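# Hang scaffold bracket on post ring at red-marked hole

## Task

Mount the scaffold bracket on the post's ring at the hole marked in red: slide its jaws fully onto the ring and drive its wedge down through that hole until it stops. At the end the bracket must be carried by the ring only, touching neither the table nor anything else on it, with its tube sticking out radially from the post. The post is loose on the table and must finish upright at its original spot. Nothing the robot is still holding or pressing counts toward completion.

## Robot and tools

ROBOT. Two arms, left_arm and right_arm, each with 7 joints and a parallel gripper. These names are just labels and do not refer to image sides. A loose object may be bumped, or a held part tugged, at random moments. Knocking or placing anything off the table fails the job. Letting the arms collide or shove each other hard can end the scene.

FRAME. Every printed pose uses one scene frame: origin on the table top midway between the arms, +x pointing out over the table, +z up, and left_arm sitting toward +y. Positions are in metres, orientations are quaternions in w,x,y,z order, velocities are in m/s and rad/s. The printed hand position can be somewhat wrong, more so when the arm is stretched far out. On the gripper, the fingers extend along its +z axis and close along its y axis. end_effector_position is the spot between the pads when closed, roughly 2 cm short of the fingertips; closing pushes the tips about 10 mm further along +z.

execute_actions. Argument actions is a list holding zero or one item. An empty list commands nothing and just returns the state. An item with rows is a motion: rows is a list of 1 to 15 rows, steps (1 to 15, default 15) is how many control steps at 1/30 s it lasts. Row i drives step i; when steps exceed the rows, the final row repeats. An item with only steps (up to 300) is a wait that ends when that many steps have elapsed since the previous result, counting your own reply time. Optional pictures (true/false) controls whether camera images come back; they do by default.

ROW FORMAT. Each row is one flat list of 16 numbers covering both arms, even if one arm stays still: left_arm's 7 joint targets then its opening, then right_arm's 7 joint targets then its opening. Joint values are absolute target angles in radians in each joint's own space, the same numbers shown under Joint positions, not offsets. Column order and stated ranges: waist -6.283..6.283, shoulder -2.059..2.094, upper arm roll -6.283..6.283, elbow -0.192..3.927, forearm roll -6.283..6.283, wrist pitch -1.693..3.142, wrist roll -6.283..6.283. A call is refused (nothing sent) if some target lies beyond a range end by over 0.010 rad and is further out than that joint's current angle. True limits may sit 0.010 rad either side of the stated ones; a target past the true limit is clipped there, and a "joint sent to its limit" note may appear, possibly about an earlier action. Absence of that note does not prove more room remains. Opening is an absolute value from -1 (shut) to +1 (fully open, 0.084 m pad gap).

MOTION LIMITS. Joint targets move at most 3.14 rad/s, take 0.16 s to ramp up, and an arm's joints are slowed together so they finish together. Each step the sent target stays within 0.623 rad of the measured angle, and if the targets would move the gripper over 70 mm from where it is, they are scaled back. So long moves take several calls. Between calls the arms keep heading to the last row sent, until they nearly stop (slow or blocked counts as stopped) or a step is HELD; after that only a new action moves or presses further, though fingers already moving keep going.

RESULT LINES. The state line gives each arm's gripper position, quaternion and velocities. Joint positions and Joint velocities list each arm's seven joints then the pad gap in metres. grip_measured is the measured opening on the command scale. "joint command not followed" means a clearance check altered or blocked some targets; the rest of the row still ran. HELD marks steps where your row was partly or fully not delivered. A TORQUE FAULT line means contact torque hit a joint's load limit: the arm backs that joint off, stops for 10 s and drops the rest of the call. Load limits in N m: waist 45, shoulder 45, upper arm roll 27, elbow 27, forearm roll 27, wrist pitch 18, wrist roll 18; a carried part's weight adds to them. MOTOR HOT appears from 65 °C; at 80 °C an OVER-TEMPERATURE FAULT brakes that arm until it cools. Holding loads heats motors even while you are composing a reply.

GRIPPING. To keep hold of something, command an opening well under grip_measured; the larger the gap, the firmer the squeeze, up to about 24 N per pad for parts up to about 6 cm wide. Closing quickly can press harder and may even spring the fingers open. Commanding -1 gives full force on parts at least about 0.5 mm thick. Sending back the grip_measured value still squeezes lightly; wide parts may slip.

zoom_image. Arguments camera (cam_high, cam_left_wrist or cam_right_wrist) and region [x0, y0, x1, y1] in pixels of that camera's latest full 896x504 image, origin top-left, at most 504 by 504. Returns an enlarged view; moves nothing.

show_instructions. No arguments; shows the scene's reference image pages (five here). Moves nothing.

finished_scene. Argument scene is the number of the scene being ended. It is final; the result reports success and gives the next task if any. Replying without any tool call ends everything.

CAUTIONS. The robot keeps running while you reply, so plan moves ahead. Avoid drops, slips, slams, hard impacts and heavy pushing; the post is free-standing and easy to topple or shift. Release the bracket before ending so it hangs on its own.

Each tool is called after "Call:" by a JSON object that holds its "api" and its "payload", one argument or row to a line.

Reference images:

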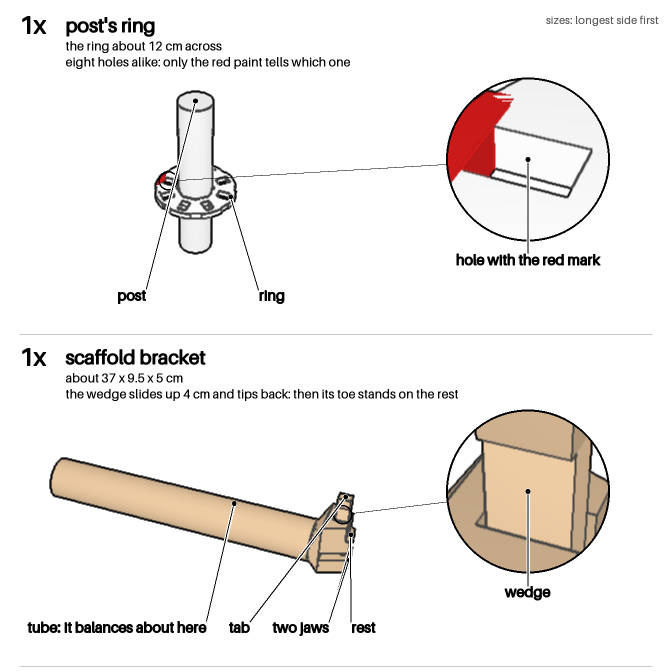

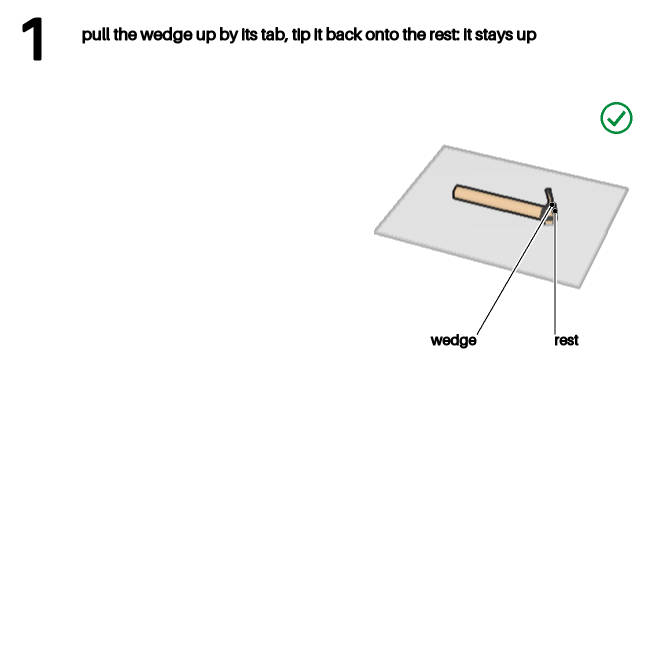

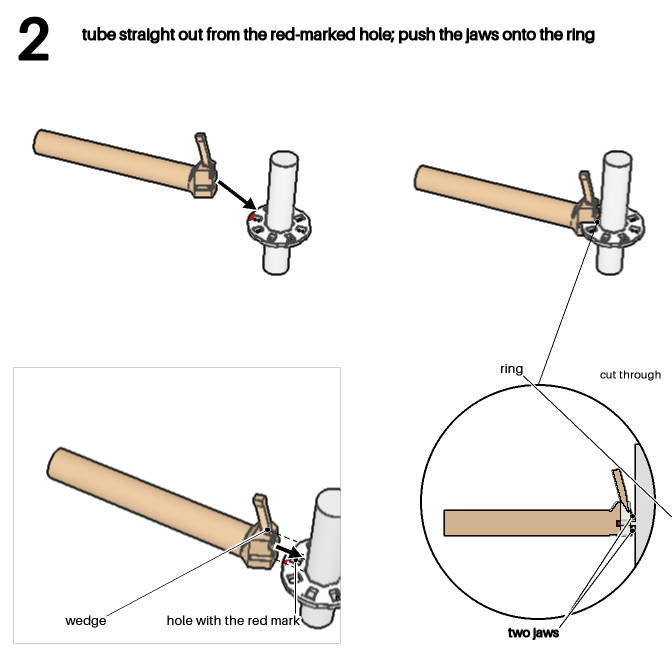

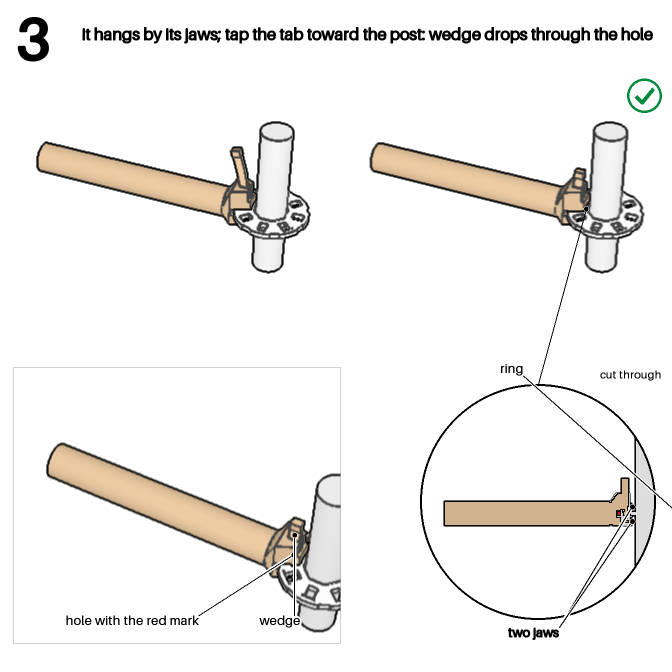

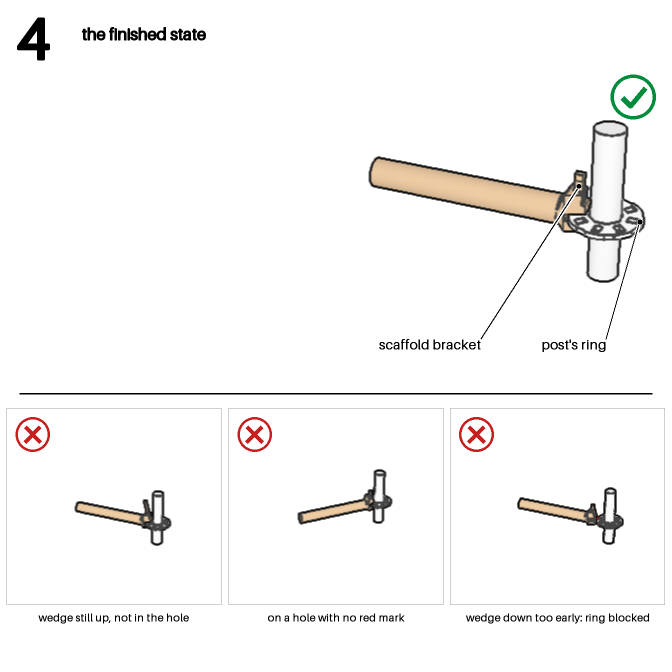

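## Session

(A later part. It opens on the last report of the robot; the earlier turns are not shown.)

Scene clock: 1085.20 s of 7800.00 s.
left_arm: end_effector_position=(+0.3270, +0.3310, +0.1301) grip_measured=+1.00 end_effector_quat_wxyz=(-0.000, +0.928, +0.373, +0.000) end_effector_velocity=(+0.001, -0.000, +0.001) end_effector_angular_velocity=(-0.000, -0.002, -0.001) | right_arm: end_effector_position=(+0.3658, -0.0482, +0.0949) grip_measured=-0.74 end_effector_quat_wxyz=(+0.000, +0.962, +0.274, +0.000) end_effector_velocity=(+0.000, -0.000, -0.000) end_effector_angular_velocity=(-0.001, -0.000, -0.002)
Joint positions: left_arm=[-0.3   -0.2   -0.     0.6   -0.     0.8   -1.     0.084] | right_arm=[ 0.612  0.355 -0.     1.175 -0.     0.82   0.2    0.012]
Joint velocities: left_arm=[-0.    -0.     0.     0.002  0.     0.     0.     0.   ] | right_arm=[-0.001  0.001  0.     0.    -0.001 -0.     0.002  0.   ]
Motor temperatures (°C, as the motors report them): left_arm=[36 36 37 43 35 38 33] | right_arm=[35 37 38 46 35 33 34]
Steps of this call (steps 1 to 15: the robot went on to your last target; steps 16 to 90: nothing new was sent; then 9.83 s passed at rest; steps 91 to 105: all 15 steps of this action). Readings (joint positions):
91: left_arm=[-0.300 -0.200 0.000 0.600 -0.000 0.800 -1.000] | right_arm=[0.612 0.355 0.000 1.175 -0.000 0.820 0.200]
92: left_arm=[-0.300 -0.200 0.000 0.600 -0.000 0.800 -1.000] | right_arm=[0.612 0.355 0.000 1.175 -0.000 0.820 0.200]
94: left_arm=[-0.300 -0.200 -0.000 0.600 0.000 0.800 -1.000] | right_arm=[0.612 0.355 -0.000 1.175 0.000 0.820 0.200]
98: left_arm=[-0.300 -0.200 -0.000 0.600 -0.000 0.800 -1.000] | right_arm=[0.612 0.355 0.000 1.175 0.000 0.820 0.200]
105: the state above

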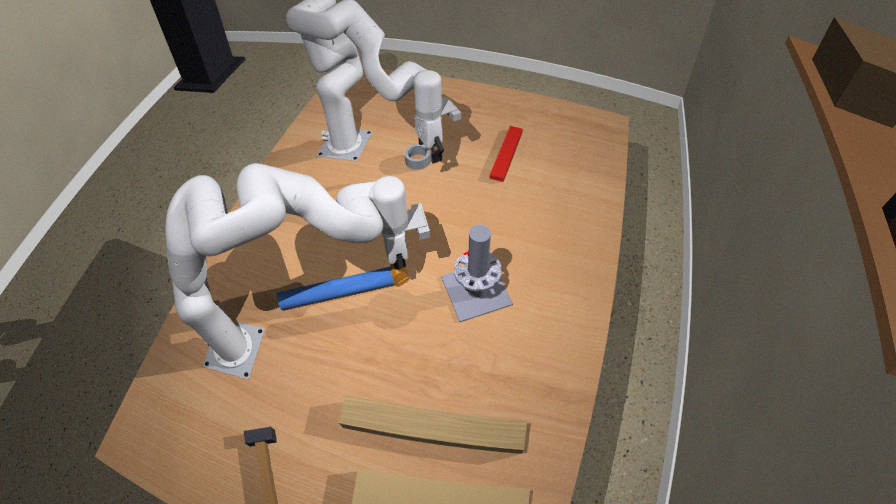

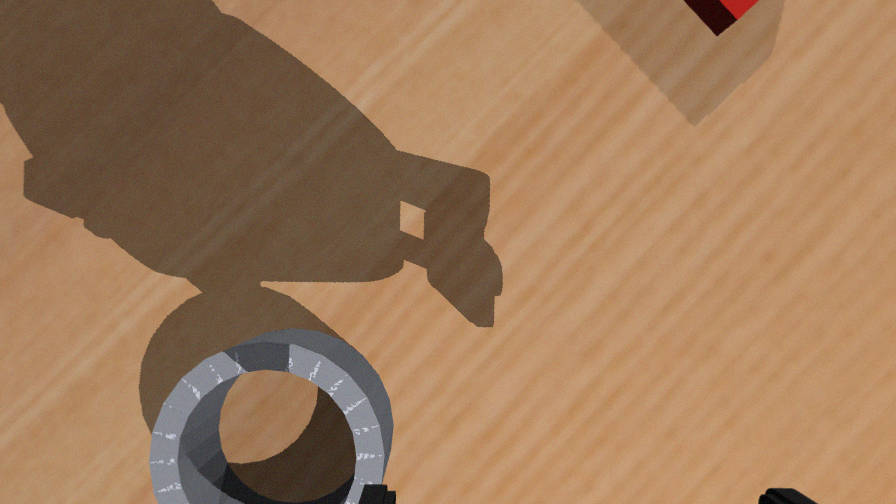

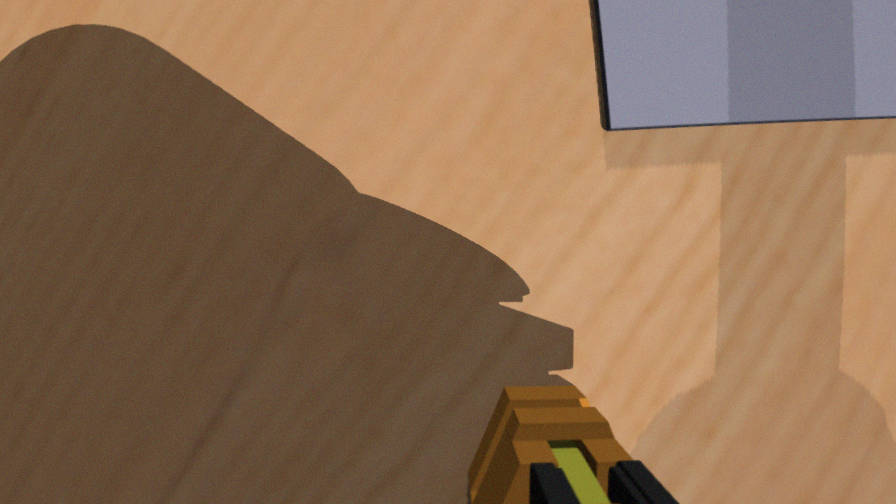

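Call:
{"api": "execute_actions", "payload": {
  "actions": [
    {"rows": [[-0.3,-0.2,0,0.6,0,0.8,-1.0,1, 0.6121,0.352,0,1.1763,0,0.8243,0.2001,-0.9],[-0.3,-0.2,0,0.6,0,0.8,-1.0,1, 0.6121,0.348,0,1.1785,0,0.8305,0.2001,-0.9],[-0.3,-0.2,0,0.6,0,0.8,-1.0,1, 0.6121,0.344,0,1.1808,0,0.8368,0.2001,-0.9],[-0.3,-0.2,0,0.6,0,0.8,-1.0,1, 0.6121,0.34,0,1.183,0,0.843,0.2001,-0.9],[-0.3,-0.2,0,0.6,0,0.8,-1.0,1, 0.6121,0.336,0,1.1854,0,0.8494,0.2001,-0.9],[-0.3,-0.2,0,0.6,0,0.8,-1.0,1, 0.6121,0.332,0,1.1878,0,0.8558,0.2001,-0.9],[-0.3,-0.2,0,0.6,0,0.8,-1.0,1, 0.6121,0.328,0,1.1902,0,0.8622,0.2001,-0.9],[-0.3,-0.2,0,0.6,0,0.8,-1.0,1, 0.6121,0.324,0,1.1926,0,0.8686,0.2001,-0.9],[-0.3,-0.2,0,0.6,0,0.8,-1.0,1, 0.6121,0.32,0,1.1951,0,0.8751,0.2001,-0.9],[-0.3,-0.2,0,0.6,0,0.8,-1.0,1, 0.6121,0.316,0,1.1976,0,0.8816,0.2001,-0.9],[-0.3,-0.2,0,0.6,0,0.8,-1.0,1, 0.6121,0.312,0,1.2001,0,0.8881,0.2001,-0.9],[-0.3,-0.2,0,0.6,0,0.8,-1.0,1, 0.6121,0.308,0,1.2027,0,0.8947,0.2001,-0.9]], "steps": 15}
  ]
}}

Scene clock: 1101.57 s of 7800.00 s.
left_arm: end_effector_position=(+0.3270, +0.3310, +0.1301) grip_measured=+1.00 end_effector_quat_wxyz=(-0.000, +0.928, +0.373, +0.000) end_effector_velocity=(-0.000, +0.000, -0.000) end_effector_angular_velocity=(+0.000, +0.000, -0.001) | right_arm: end_effector_position=(+0.3662, -0.0479, +0.1229) grip_measured=-0.74 end_effector_quat_wxyz=(-0.000, +0.962, +0.273, +0.000) end_effector_velocity=(+0.001, +0.000, +0.035) end_effector_angular_velocity=(+0.005, -0.004, -0.001)
Joint positions: left_arm=[-0.3   -0.2    0.     0.6    0.     0.8   -1.     0.084] | right_arm=[ 0.612  0.311 -0.     1.201 -0.     0.889  0.2    0.012]
Joint velocities: left_arm=[ 0.     0.     0.    -0.     0.     0.     0.001 -0.   ] | right_arm=[-0.001 -0.053 -0.001  0.032  0.001  0.079 -0.001 -0.   ]
Motor temperatures (°C, as the motors report them): left_arm=[36 36 37 43 35 38 33] | right_arm=[35 38 38 46 35 33 34]
Steps of this call (steps 1 to 15: the robot went on to your last target; steps 16 to 90: nothing new was sent; then 12.87 s passed at rest; steps 91 to 105: all 15 steps of this action). Readings (joint positions):
91: left_arm=[-0.300 -0.200 -0.000 0.600 -0.000 0.800 -1.000] | right_arm=[0.612 0.355 -0.000 1.175 0.000 0.820 0.200]
92: left_arm=[-0.300 -0.200 0.000 0.600 -0.000 0.800 -1.000] | right_arm=[0.612 0.355 0.000 1.175 0.000 0.821 0.200]
94: left_arm=[-0.300 -0.200 -0.000 0.600 -0.000 0.800 -1.000] | right_arm=[0.612 0.351 -0.000 1.177 0.000 0.827 0.200]
98: left_arm=[-0.300 -0.200 -0.000 0.600 0.000 0.800 -1.000] | right_arm=[0.612 0.336 -0.000 1.185 -0.000 0.850 0.200]
105: the state above

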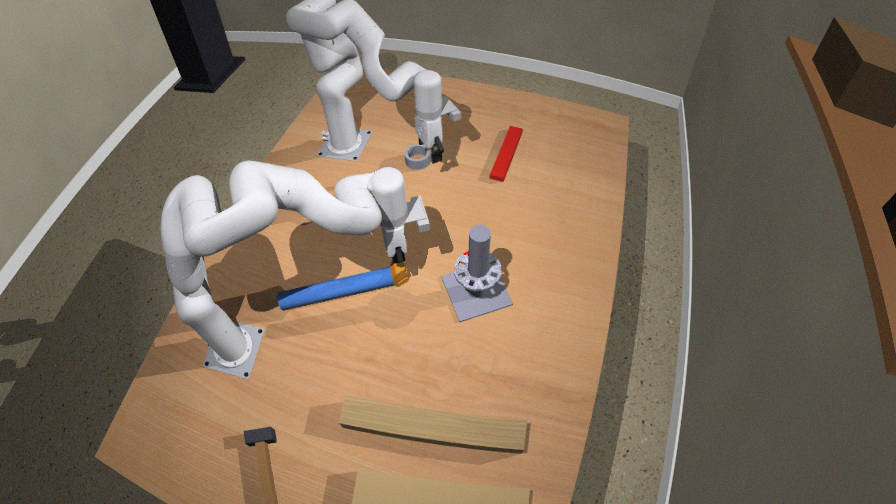

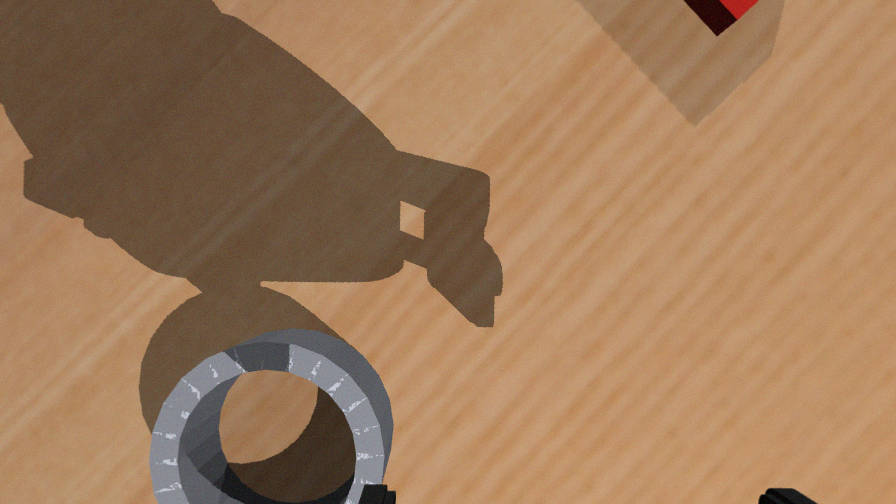

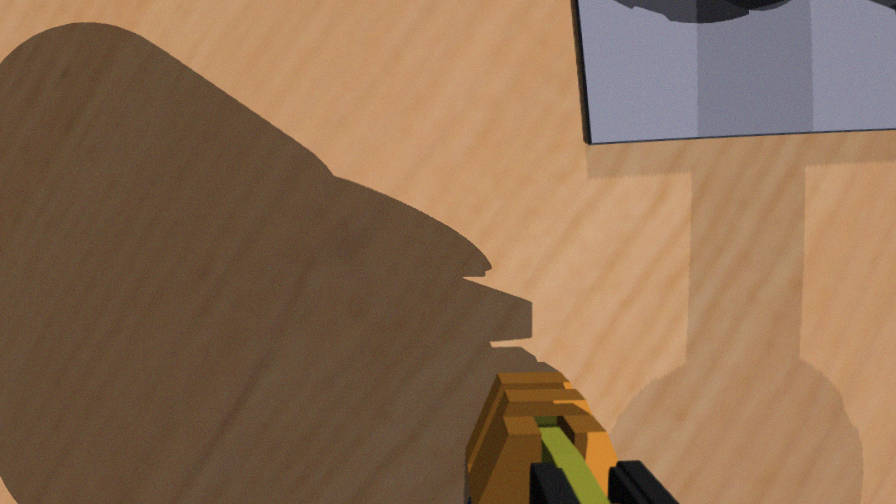

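The wedge slides up freely. Continue to +4 cm.

Call:
{"api": "execute_actions", "payload": {
  "actions": [
    {"rows": [[-0.3,-0.2,0,0.6,0,0.8,-1.0,1, 0.6121,0.306,0,1.2038,0,0.8978,0.2001,-0.9],[-0.3,-0.2,0,0.6,0,0.8,-1.0,1, 0.6121,0.304,0,1.205,0,0.901,0.2001,-0.9],[-0.3,-0.2,0,0.6,0,0.8,-1.0,1, 0.6121,0.302,0,1.2063,0,0.9043,0.2001,-0.9],[-0.3,-0.2,0,0.6,0,0.8,-1.0,1, 0.6121,0.30,0,1.2076,0,0.9076,0.2001,-0.9],[-0.3,-0.2,0,0.6,0,0.8,-1.0,1, 0.6121,0.298,0,1.2089,0,0.9109,0.2001,-0.9],[-0.3,-0.2,0,0.6,0,0.8,-1.0,1, 0.6121,0.296,0,1.2102,0,0.9142,0.2001,-0.9],[-0.3,-0.2,0,0.6,0,0.8,-1.0,1, 0.6121,0.294,0,1.2115,0,0.9175,0.2001,-0.9],[-0.3,-0.2,0,0.6,0,0.8,-1.0,1, 0.6121,0.2926,0,1.2125,0,0.9199,0.2001,-0.9]], "steps": 15}
  ]
}}

Call:
{"api": "zoom_image", "payload": {
  "camera": "cam_right_wrist",
  "region": [440, 340, 740, 504]
}}

Scene clock: 1112.10 s of 7800.00 s.
left_arm: end_effector_position=(+0.3270, +0.3310, +0.1301) grip_measured=+1.00 end_effector_quat_wxyz=(-0.000, +0.928, +0.373, +0.000) end_effector_velocity=(-0.001, +0.000, -0.001) end_effector_angular_velocity=(+0.000, +0.002, +0.001) | right_arm: end_effector_position=(+0.3657, -0.0482, +0.1348) grip_measured=-0.74 end_effector_quat_wxyz=(-0.000, +0.962, +0.274, +0.000) end_effector_velocity=(-0.001, +0.000, +0.001) end_effector_angular_velocity=(-0.002, +0.001, +0.001)
Joint positions: left_arm=[-0.3   -0.2    0.     0.6    0.     0.8   -1.     0.084] | right_arm=[0.612 0.293 0.    1.212 0.    0.919 0.2   0.012]
Joint velocities: left_arm=[ 0.001 -0.    -0.    -0.002 -0.    -0.    -0.     0.   ] | right_arm=[ 0.001 -0.001  0.001  0.002 -0.001  0.005  0.001  0.   ]
Motor temperatures (°C, as the motors report them): left_arm=[36 36 37 43 35 38 33] | right_arm=[35 38 38 46 35 33 34]
Steps of this call (steps 1 to 15: the robot went on to your last target; steps 16 to 90: nothing new was sent; then 7.03 s passed at rest; steps 91 to 105: all 15 steps of this action). Readings (joint positions):
91: left_arm=[-0.300 -0.200 -0.000 0.600 0.000 0.800 -1.000] | right_arm=[0.612 0.308 -0.000 1.203 -0.000 0.895 0.200]
92: left_arm=[-0.300 -0.200 -0.000 0.600 0.000 0.800 -1.000] | right_arm=[0.612 0.308 0.000 1.203 0.000 0.896 0.200]
94: left_arm=[-0.300 -0.200 -0.000 0.600 0.000 0.800 -1.000] | right_arm=[0.612 0.305 0.000 1.204 0.000 0.899 0.200]
98: left_arm=[-0.300 -0.200 -0.000 0.600 -0.000 0.800 -1.000] | right_arm=[0.612 0.298 0.000 1.209 0.000 0.911 0.200]
105: the state above

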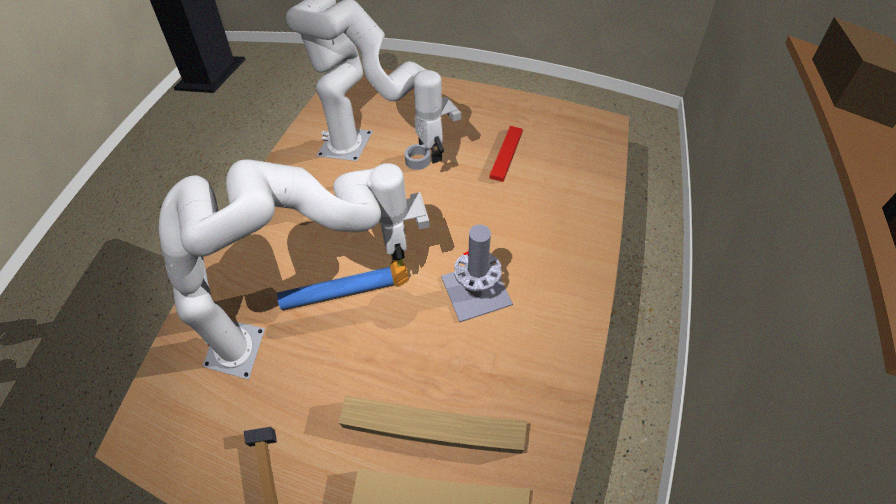

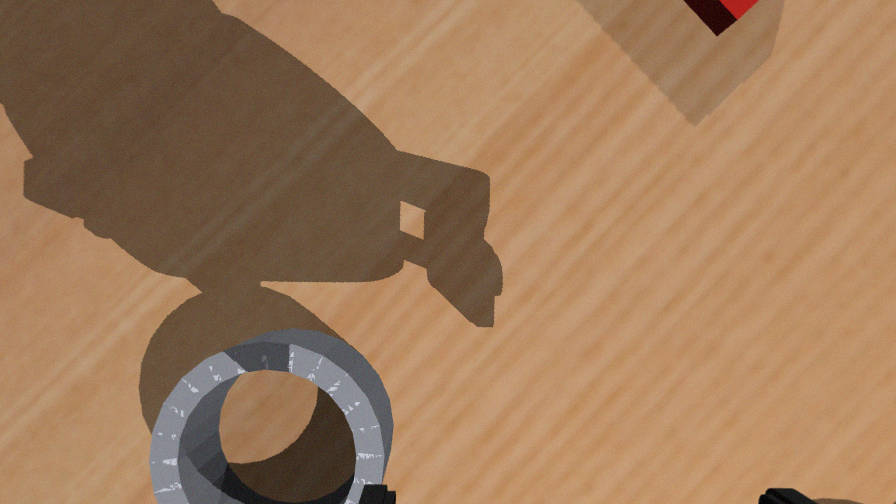

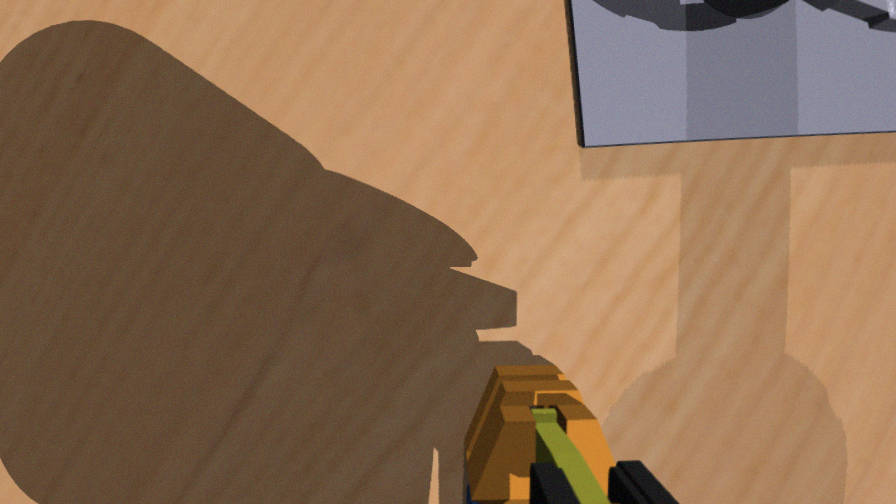

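Region (440, 340, 740, 504) of cam_right_wrist's 896x504 image, scaled by 1.680, with more detail than that image has; it fills the top 276 rows of this view, and the rest is white.

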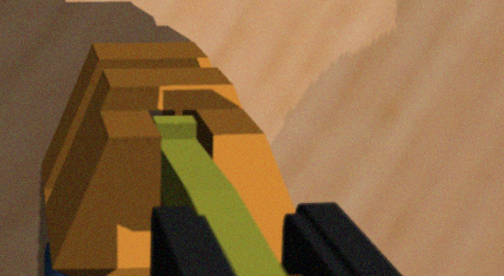

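Call:
{"api": "execute_actions", "payload": {
  "actions": [
    {"rows": [[-0.3,-0.2,0,0.6,0,0.8,-1.0,1, 0.6126,0.2828,0,1.1963,0,0.9035,0.2006,-0.85],[-0.3,-0.2,0,0.6,0,0.8,-1.0,1, 0.6131,0.273,0,1.1802,0,0.8872,0.2011,-0.85],[-0.3,-0.2,0,0.6,0,0.8,-1.0,1, 0.6136,0.2632,0,1.164,0,0.8708,0.2016,-0.85],[-0.3,-0.2,0,0.6,0,0.8,-1.0,1, 0.6141,0.2533,0,1.1478,0,0.8545,0.2021,-0.85],[-0.3,-0.2,0,0.6,0,0.8,-1.0,1, 0.6146,0.2435,0,1.1316,0,0.8381,0.2026,-0.85],[-0.3,-0.2,0,0.6,0,0.8,-1.0,1, 0.6151,0.2337,0,1.1155,0,0.8218,0.2031,-0.85],[-0.3,-0.2,0,0.6,0,0.8,-1.0,1, 0.6156,0.2239,0,1.0993,0,0.8054,0.2036,-0.85],[-0.3,-0.2,0,0.6,0,0.8,-1.0,1, 0.6161,0.2141,0,1.0831,0,0.789,0.2041,-0.85],[-0.3,-0.2,0,0.6,0,0.8,-1.0,1, 0.6166,0.2043,0,1.0669,0,0.7727,0.2046,-0.85],[-0.3,-0.2,0,0.6,0,0.8,-1.0,1, 0.6171,0.1944,0,1.0508,0,0.7563,0.2051,-0.85],[-0.3,-0.2,0,0.6,0,0.8,-1.0,1, 0.6176,0.1846,0,1.0346,0,0.74,0.2056,-0.85],[-0.3,-0.2,0,0.6,0,0.8,-1.0,1, 0.6181,0.1748,0,1.0184,0,0.7236,0.206,-0.85]], "steps": 15}
  ],
  "pictures": false
}}

Call:
{"api": "execute_actions", "payload": {
  "actions": [
    {"steps": 15}
  ]
}}

Call:
{"api": "zoom_image", "payload": {
  "camera": "cam_right_wrist",
  "region": [440, 300, 740, 504]
}}

Scene clock: 1143.17 s of 7800.00 s.
left_arm: end_effector_position=(+0.3270, +0.3310, +0.1301) grip_measured=+1.00 end_effector_quat_wxyz=(-0.000, +0.928, +0.373, +0.000) end_effector_velocity=(+0.001, -0.000, +0.000) end_effector_angular_velocity=(-0.001, -0.001, -0.000) | right_arm: end_effector_position=(+0.3531, -0.0559, +0.1346) grip_measured=-0.74 end_effector_quat_wxyz=(-0.024, +0.960, +0.273, +0.047) end_effector_velocity=(-0.016, -0.007, +0.005) end_effector_angular_velocity=(+0.092, -0.095, +0.005)
Joint positions: left_arm=[-0.3   -0.2   -0.     0.6   -0.     0.8   -1.     0.084] | right_arm=[0.618 0.186 0.    1.034 0.    0.743 0.205 0.012]
Joint velocities: left_arm=[ 0.    -0.    -0.     0.001 -0.    -0.     0.001 -0.   ] | right_arm=[ 0.008 -0.131  0.003 -0.205  0.    -0.206  0.006 -0.   ]
Motor temperatures (°C, as the motors report them): left_arm=[36 36 37 43 35 38 33] | right_arm=[35 38 38 47 35 33 34]
Steps of this call (steps 1 to 15: the robot went on to your last target; steps 16 to 90: nothing new was sent; then 27.57 s passed at rest; steps 91 to 105: all 15 steps of this action). Readings (joint positions):
91: left_arm=[-0.300 -0.200 -0.000 0.600 -0.000 0.800 -1.000] | right_arm=[0.612 0.293 0.000 1.212 -0.000 0.920 0.200]
92: left_arm=[-0.300 -0.200 0.000 0.600 -0.000 0.800 -1.000] | right_arm=[0.612 0.291 -0.000 1.209 -0.000 0.916 0.200]
94: left_arm=[-0.300 -0.200 -0.000 0.600 -0.000 0.800 -1.000] | right_arm=[0.613 0.280 -0.000 1.191 -0.000 0.898 0.201]
98: left_arm=[-0.300 -0.200 -0.000 0.600 -0.000 0.800 -1.000] | right_arm=[0.614 0.247 -0.000 1.135 -0.000 0.842 0.202]
105: the state above

Scene clock: 1143.67 s of 7800.00 s.
left_arm: end_effector_position=(+0.3270, +0.3310, +0.1301) grip_measured=+1.00 end_effector_quat_wxyz=(-0.000, +0.928, +0.373, +0.000) end_effector_velocity=(+0.000, -0.000, +0.000) end_effector_angular_velocity=(-0.000, -0.001, -0.001) | right_arm: end_effector_position=(+0.3527, -0.0561, +0.1357) grip_measured=-0.74 end_effector_quat_wxyz=(-0.028, +0.960, +0.273, +0.053) end_effector_velocity=(-0.000, +0.001, +0.001) end_effector_angular_velocity=(+0.002, -0.002, +0.001)
Joint positions: left_arm=[-0.3   -0.2    0.     0.6   -0.     0.8   -1.     0.084] | right_arm=[0.618 0.175 0.    1.018 0.    0.724 0.206 0.012]
Joint velocities: left_arm=[ 0.    -0.    -0.001  0.001 -0.    -0.     0.001 -0.   ] | right_arm=[ 0.001 -0.002  0.    -0.001  0.    -0.002 -0.001  0.   ]
Motor temperatures (°C, as the motors report them): left_arm=[36 36 37 43 35 38 33] | right_arm=[35 38 38 47 35 33 34]
Steps of this call (steps 1 to 15: the robot went on to your last target). Readings (joint positions):
1: left_arm=[-0.300 -0.200 0.000 0.600 -0.000 0.800 -1.000] | right_arm=[0.618 0.182 0.000 1.028 0.000 0.737 0.206]
2: left_arm=[-0.300 -0.200 -0.000 0.600 0.000 0.800 -1.000] | right_arm=[0.618 0.180 0.000 1.025 0.000 0.733 0.206]
4: left_arm=[-0.300 -0.200 0.000 0.600 -0.000 0.800 -1.000] | right_arm=[0.618 0.178 0.000 1.021 0.000 0.728 0.206]
8: left_arm=[-0.300 -0.200 -0.000 0.600 0.000 0.800 -1.000] | right_arm=[0.618 0.176 0.000 1.019 0.000 0.725 0.206]
15: the state above

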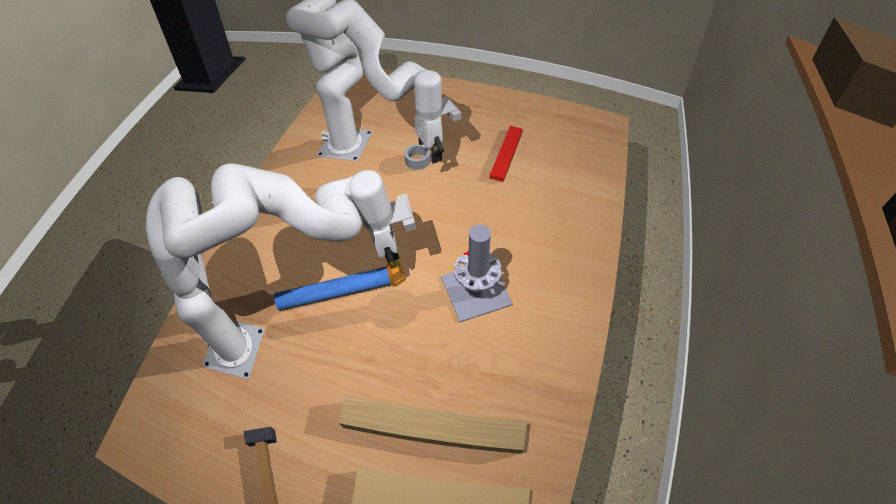

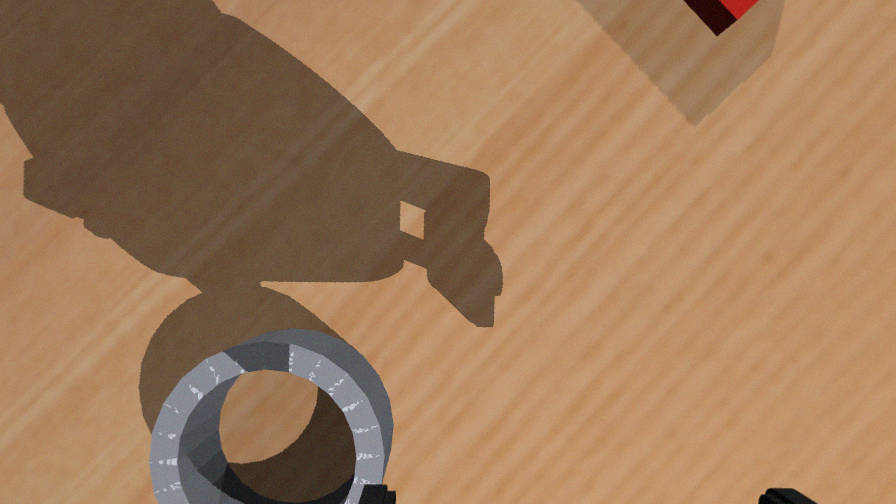

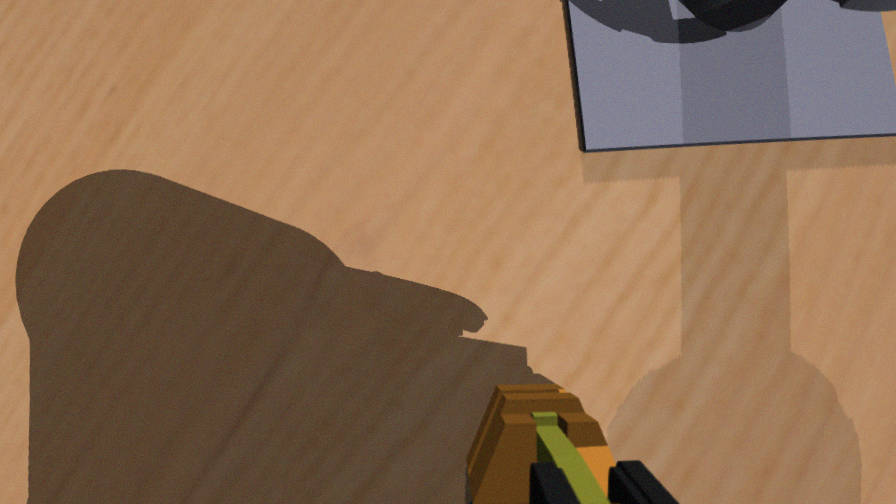

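Region (440, 300, 740, 504) of cam_right_wrist's 896x504 image, scaled by 1.680, with more detail than that image has; it fills the top 343 rows of this view, and the rest is white.

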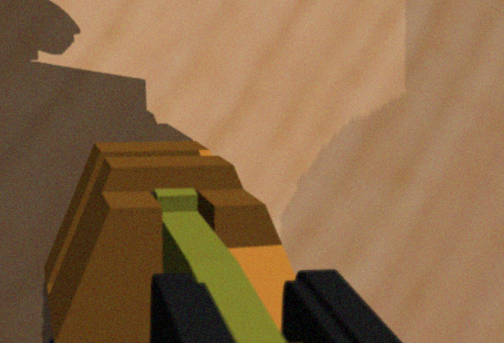

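Call:
{"api": "execute_actions", "payload": {
  "actions": [
    {"rows": [[-0.3,-0.2,0,0.6,0,0.8,-1.0,1, 0.6181,0.1685,0,1.0058,0,0.7073,0.206,-0.85],[-0.3,-0.2,0,0.6,0,0.8,-1.0,1, 0.6181,0.1622,0,0.9932,0,0.691,0.206,-0.85],[-0.3,-0.2,0,0.6,0,0.8,-1.0,1, 0.6181,0.1558,0,0.9806,0,0.6748,0.206,-0.85],[-0.3,-0.2,0,0.6,0,0.8,-1.0,1, 0.6181,0.1495,0,0.968,0,0.6585,0.206,-0.85],[-0.3,-0.2,0,0.6,0,0.8,-1.0,1, 0.6181,0.1432,0,0.9554,0,0.6422,0.206,-0.85],[-0.3,-0.2,0,0.6,0,0.8,-1.0,1, 0.6181,0.1369,0,0.9428,0,0.6259,0.206,-0.85],[-0.3,-0.2,0,0.6,0,0.8,-1.0,1, 0.6181,0.1305,0,0.9301,0,0.6096,0.206,-0.85],[-0.3,-0.2,0,0.6,0,0.8,-1.0,1, 0.6181,0.1242,0,0.9175,0,0.5933,0.206,-0.85],[-0.3,-0.2,0,0.6,0,0.8,-1.0,1, 0.6181,0.1179,0,0.9049,0,0.5771,0.206,-0.85],[-0.3,-0.2,0,0.6,0,0.8,-1.0,1, 0.6181,0.1116,0,0.8923,0,0.5608,0.206,-0.85],[-0.3,-0.2,0,0.6,0,0.8,-1.0,1, 0.6181,0.1052,0,0.8797,0,0.5445,0.206,-0.85],[-0.3,-0.2,0,0.6,0,0.8,-1.0,1, 0.6181,0.0989,0,0.8671,0,0.5282,0.206,-0.85]], "steps": 15}
  ],
  "pictures": false
}}

Call:
{"api": "execute_actions", "payload": {
  "actions": [
    {"steps": 15}
  ]
}}

Call:
{"api": "zoom_image", "payload": {
  "camera": "cam_right_wrist",
  "region": [440, 300, 740, 504]
}}

Scene clock: 1184.00 s of 7800.00 s.
left_arm: end_effector_position=(+0.3270, +0.3310, +0.1301) grip_measured=+1.00 end_effector_quat_wxyz=(-0.000, +0.928, +0.373, +0.000) end_effector_velocity=(-0.000, +0.000, -0.000) end_effector_angular_velocity=(+0.000, +0.001, +0.000) | right_arm: end_effector_position=(+0.3483, -0.0605, +0.1348) grip_measured=-0.74 end_effector_quat_wxyz=(-0.053, +0.956, +0.272, +0.101) end_effector_velocity=(-0.004, -0.007, +0.002) end_effector_angular_velocity=(+0.092, -0.099, -0.001)
Joint positions: left_arm=[-0.3   -0.2    0.     0.6   -0.     0.8   -1.     0.084] | right_arm=[ 0.618  0.105 -0.     0.88  -0.     0.546  0.206  0.012]
Joint velocities: left_arm=[-0.     0.     0.    -0.001  0.     0.    -0.    -0.   ] | right_arm=[-0.003 -0.083 -0.001 -0.159 -0.002 -0.211 -0.002  0.   ]
Motor temperatures (°C, as the motors report them): left_arm=[36 36 37 43 35 38 33] | right_arm=[35 38 38 49 35 34 34]
Steps of this call (steps 1 to 15: the robot went on to your last target; steps 16 to 90: nothing new was sent; then 36.83 s passed at rest; steps 91 to 105: all 15 steps of this action). Readings (joint positions):
91: left_arm=[-0.300 -0.200 0.000 0.600 -0.000 0.800 -1.000] | right_arm=[0.618 0.175 -0.000 1.018 -0.000 0.723 0.206]
92: left_arm=[-0.300 -0.200 0.000 0.600 -0.000 0.800 -1.000] | right_arm=[0.618 0.174 -0.000 1.016 -0.000 0.720 0.206]
94: left_arm=[-0.300 -0.200 -0.000 0.600 -0.000 0.800 -1.000] | right_arm=[0.618 0.167 0.000 1.002 -0.000 0.702 0.206]
98: left_arm=[-0.300 -0.200 -0.000 0.600 0.000 0.800 -1.000] | right_arm=[0.618 0.145 -0.000 0.959 -0.000 0.647 0.206]
105: the state above

Scene clock: 1184.50 s of 7800.00 s.
left_arm: end_effector_position=(+0.3270, +0.3310, +0.1301) grip_measured=+1.00 end_effector_quat_wxyz=(-0.000, +0.928, +0.373, +0.000) end_effector_velocity=(-0.000, -0.000, -0.000) end_effector_angular_velocity=(+0.000, +0.001, -0.001) | right_arm: end_effector_position=(+0.3478, -0.0608, +0.1347) grip_measured=-0.74 end_effector_quat_wxyz=(-0.056, +0.955, +0.272, +0.106) end_effector_velocity=(-0.001, -0.000, -0.000) end_effector_angular_velocity=(-0.000, +0.000, +0.001)
Joint positions: left_arm=[-0.3   -0.2    0.     0.6    0.     0.8   -1.     0.084] | right_arm=[ 0.618  0.099 -0.     0.867  0.     0.528  0.206  0.012]
Joint velocities: left_arm=[-0.    -0.    -0.    -0.001 -0.    -0.     0.     0.   ] | right_arm=[ 0.    -0.001  0.001 -0.002 -0.    -0.001 -0.     0.   ]
Motor temperatures (°C, as the motors report them): left_arm=[36 36 37 43 35 38 33] | right_arm=[35 38 38 49 35 34 34]
Steps of this call (steps 1 to 15: the robot went on to your last target). Readings (joint positions):
1: left_arm=[-0.300 -0.200 0.000 0.600 0.000 0.800 -1.000] | right_arm=[0.618 0.103 -0.000 0.876 -0.000 0.540 0.206]
2: left_arm=[-0.300 -0.200 -0.000 0.600 0.000 0.800 -1.000] | right_arm=[0.618 0.102 -0.000 0.873 -0.000 0.536 0.206]
4: left_arm=[-0.300 -0.200 0.000 0.600 0.000 0.800 -1.000] | right_arm=[0.618 0.100 -0.000 0.870 -0.000 0.532 0.206]
8: left_arm=[-0.300 -0.200 0.000 0.600 -0.000 0.800 -1.000] | right_arm=[0.618 0.099 0.000 0.868 -0.000 0.529 0.206]
15: the state above

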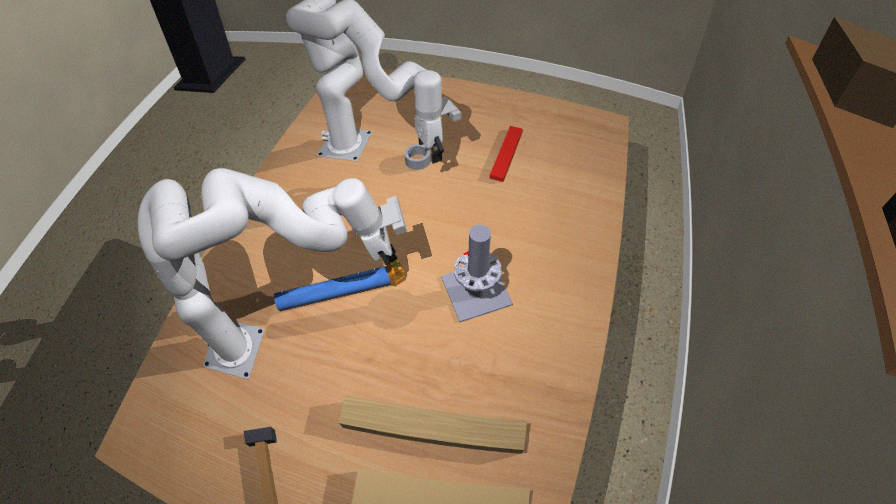

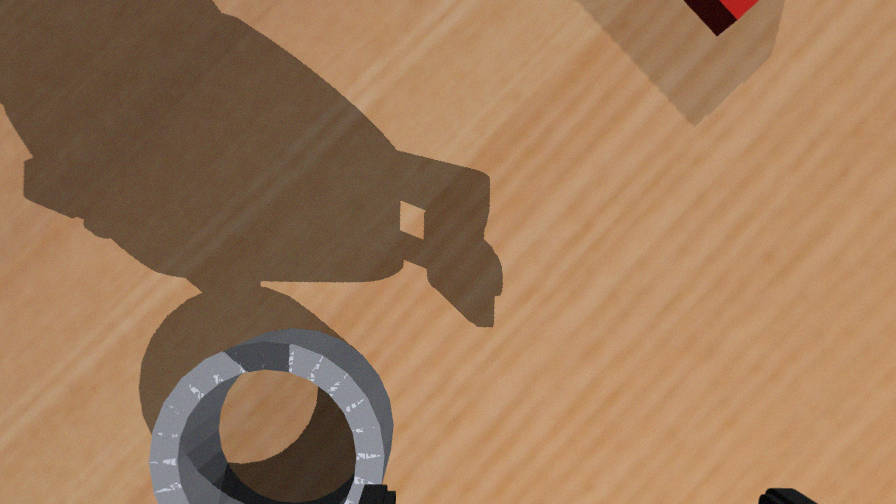

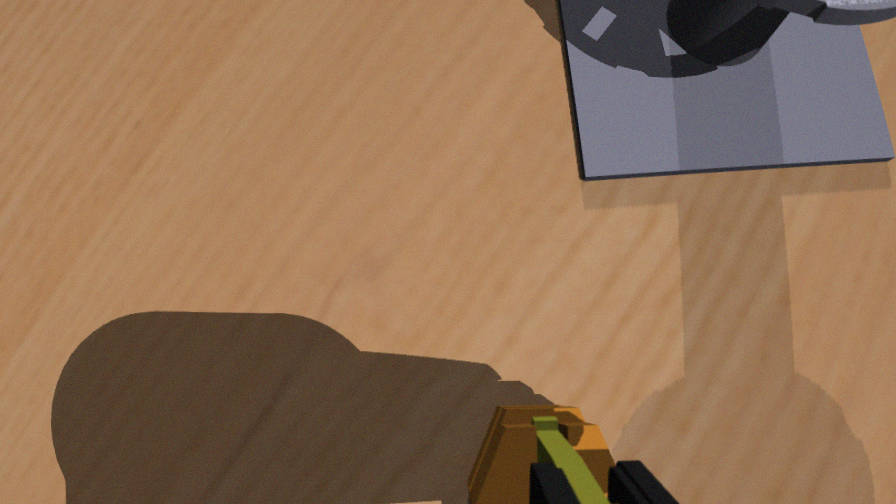

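Region (440, 300, 740, 504) of cam_right_wrist's 896x504 image, scaled by 1.680, with more detail than that image has; it fills the top 343 rows of this view, and the rest is white.

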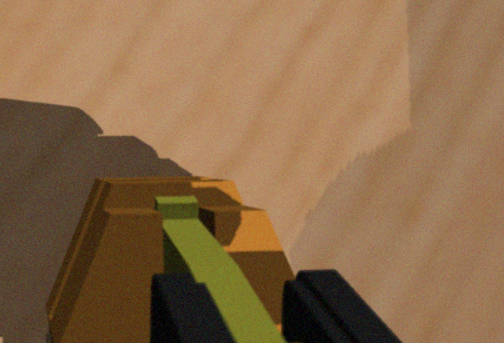

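Call:
{"api": "execute_actions", "payload": {
  "actions": [
    {"rows": [[-0.3,-0.2,0,0.6,0,0.8,-1.0,1, 0.6181,0.1,0,0.8666,0,0.5266,0.206,-0.85],[-0.3,-0.2,0,0.6,0,0.8,-1.0,1, 0.6181,0.1012,0,0.8661,0,0.5249,0.206,-0.85],[-0.3,-0.2,0,0.6,0,0.8,-1.0,1, 0.6181,0.1024,0,0.8657,0,0.5233,0.206,-0.85],[-0.3,-0.2,0,0.6,0,0.8,-1.0,1, 0.6181,0.1035,0,0.8652,0,0.5217,0.206,-0.85],[-0.3,-0.2,0,0.6,0,0.8,-1.0,1, 0.6181,0.1035,0,0.8652,0,0.5217,0.206,-0.82],[-0.3,-0.2,0,0.6,0,0.8,-1.0,1, 0.6181,0.1035,0,0.8652,0,0.5217,0.206,-0.79],[-0.3,-0.2,0,0.6,0,0.8,-1.0,1, 0.6181,0.1035,0,0.8652,0,0.5217,0.206,-0.76],[-0.3,-0.2,0,0.6,0,0.8,-1.0,1, 0.6181,0.1035,0,0.8652,0,0.5217,0.206,-0.74],[-0.3,-0.2,0,0.6,0,0.8,-1.0,1, 0.6181,0.1035,0,0.8652,0,0.5217,0.206,-0.72],[-0.3,-0.2,0,0.6,0,0.8,-1.0,1, 0.6181,0.1035,0,0.8652,0,0.5217,0.206,-0.7],[-0.3,-0.2,0,0.6,0,0.8,-1.0,1, 0.6181,0.1035,0,0.8652,0,0.5217,0.206,-0.68],[-0.3,-0.2,0,0.6,0,0.8,-1.0,1, 0.6181,0.1035,0,0.8652,0,0.5217,0.206,-0.65],[-0.3,-0.2,0,0.6,0,0.8,-1.0,1, 0.6181,0.1035,0,0.8652,0,0.5217,0.206,-0.6],[-0.3,-0.2,0,0.6,0,0.8,-1.0,1, 0.6181,0.1035,0,0.8652,0,0.5217,0.206,-0.5],[-0.3,-0.2,0,0.6,0,0.8,-1.0,1, 0.6181,0.1035,0,0.8652,0,0.5217,0.206,-0.2]], "steps": 15}
  ],
  "pictures": false
}}

Call:
{"api": "execute_actions", "payload": {
  "actions": [
    {"steps": 15}
  ]
}}

Call:
{"api": "zoom_image", "payload": {
  "camera": "cam_right_wrist",
  "region": [440, 300, 740, 504]
}}

Scene clock: 1203.37 s of 7800.00 s.
left_arm: end_effector_position=(+0.3270, +0.3310, +0.1301) grip_measured=+1.00 end_effector_quat_wxyz=(-0.000, +0.928, +0.373, +0.000) end_effector_velocity=(-0.001, +0.001, -0.001) end_effector_angular_velocity=(+0.000, +0.001, +0.002) | right_arm: end_effector_position=(+0.3489, -0.0589, +0.1353) grip_measured=-0.44 end_effector_quat_wxyz=(-0.057, +0.954, +0.272, +0.109) end_effector_velocity=(+0.002, -0.017, -0.014) end_effector_angular_velocity=(-0.027, +0.023, -0.025)
Joint positions: left_arm=[-0.3   -0.2   -0.     0.6    0.     0.8   -1.     0.084] | right_arm=[0.619 0.101 0.001 0.869 0.    0.52  0.206 0.025]
Joint velocities: left_arm=[ 0.     0.     0.001 -0.001 -0.    -0.    -0.001 -0.   ] | right_arm=[-0.009  0.009 -0.018 -0.019 -0.003  0.007  0.001  0.211]
Motor temperatures (°C, as the motors report them): left_arm=[36 36 37 44 35 38 33] | right_arm=[35 38 38 49 35 34 34]
Steps of this call (steps 1 to 15: the robot went on to your last target; steps 16 to 90: nothing new was sent; then 15.37 s passed at rest; steps 91 to 105: all 15 steps of this action). Readings (joint positions):
91: left_arm=[-0.300 -0.200 0.000 0.600 -0.000 0.800 -1.000] | right_arm=[0.618 0.099 -0.000 0.867 -0.000 0.528 0.206]
92: left_arm=[-0.300 -0.200 -0.000 0.600 0.000 0.800 -1.000] | right_arm=[0.618 0.099 -0.000 0.867 -0.000 0.528 0.206]
94: left_arm=[-0.300 -0.200 0.000 0.600 0.000 0.800 -1.000] | right_arm=[0.618 0.100 0.000 0.866 -0.000 0.526 0.206]
98: left_arm=[-0.300 -0.200 0.000 0.600 0.000 0.800 -1.000] | right_arm=[0.618 0.103 -0.000 0.866 -0.000 0.522 0.206]
105: the state above

Scene clock: 1203.87 s of 7800.00 s.
left_arm: end_effector_position=(+0.3270, +0.3310, +0.1301) grip_measured=+1.00 end_effector_quat_wxyz=(-0.000, +0.928, +0.373, +0.000) end_effector_velocity=(-0.001, +0.000, -0.001) end_effector_angular_velocity=(+0.000, +0.001, -0.000) | right_arm: end_effector_position=(+0.3479, -0.0608, +0.1325) grip_measured=-0.22 end_effector_quat_wxyz=(-0.056, +0.955, +0.272, +0.106) end_effector_velocity=(-0.001, +0.000, -0.001) end_effector_angular_velocity=(-0.001, +0.002, +0.000)
Joint positions: left_arm=[-0.3   -0.2    0.     0.6   -0.     0.8   -1.     0.084] | right_arm=[ 0.618  0.103 -0.     0.865 -0.     0.522  0.206  0.035]
Joint velocities: left_arm=[-0.     0.     0.    -0.001  0.    -0.     0.    -0.   ] | right_arm=[ 0.001  0.001  0.    -0.     0.001  0.     0.    -0.   ]
Motor temperatures (°C, as the motors report them): left_arm=[36 36 37 44 35 38 33] | right_arm=[35 38 38 49 35 34 34]
Steps of this call (steps 1 to 15: the robot went on to your last target). Readings (joint positions):
1: left_arm=[-0.300 -0.200 0.000 0.600 -0.000 0.800 -1.000] | right_arm=[0.618 0.101 0.000 0.868 0.000 0.521 0.206]
2: left_arm=[-0.300 -0.200 0.000 0.600 -0.000 0.800 -1.000] | right_arm=[0.618 0.102 -0.000 0.867 0.000 0.521 0.206]
4: left_arm=[-0.300 -0.200 -0.000 0.600 -0.000 0.800 -1.000] | right_arm=[0.618 0.102 -0.001 0.866 0.000 0.521 0.206]
8: left_arm=[-0.300 -0.200 0.000 0.600 -0.000 0.800 -1.000] | right_arm=[0.618 0.103 -0.000 0.866 -0.000 0.521 0.206]
15: the state above
All arms were judged still, so your last target was given up. Only a new action makes them travel on or press farther. Fingers that are still opening or closing keep moving.

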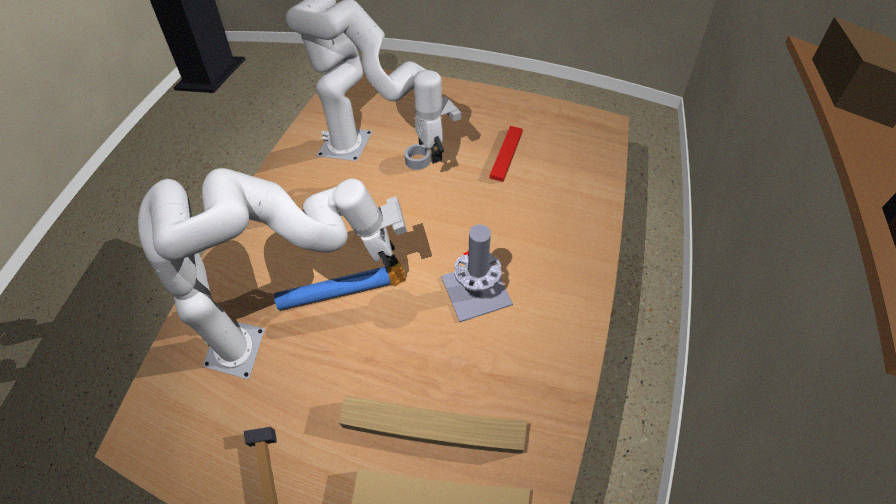

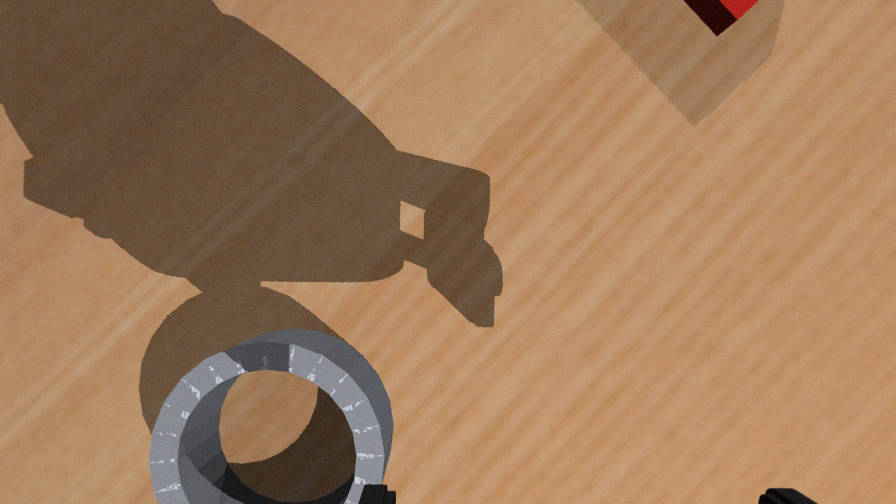

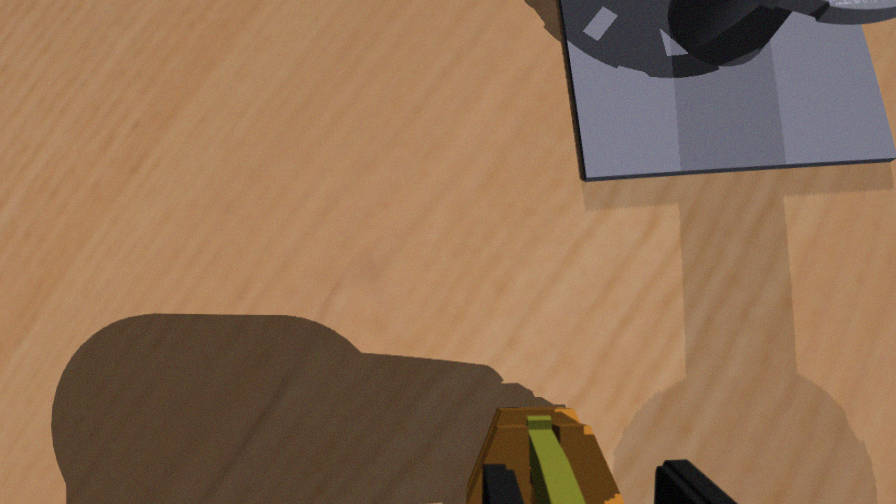

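Region (440, 300, 740, 504) of cam_right_wrist's 896x504 image, scaled by 1.680, with more detail than that image has; it fills the top 343 rows of this view, and the rest is white.

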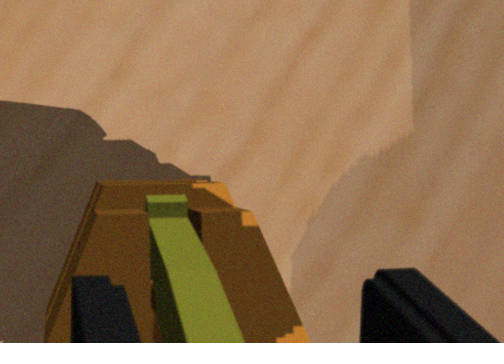

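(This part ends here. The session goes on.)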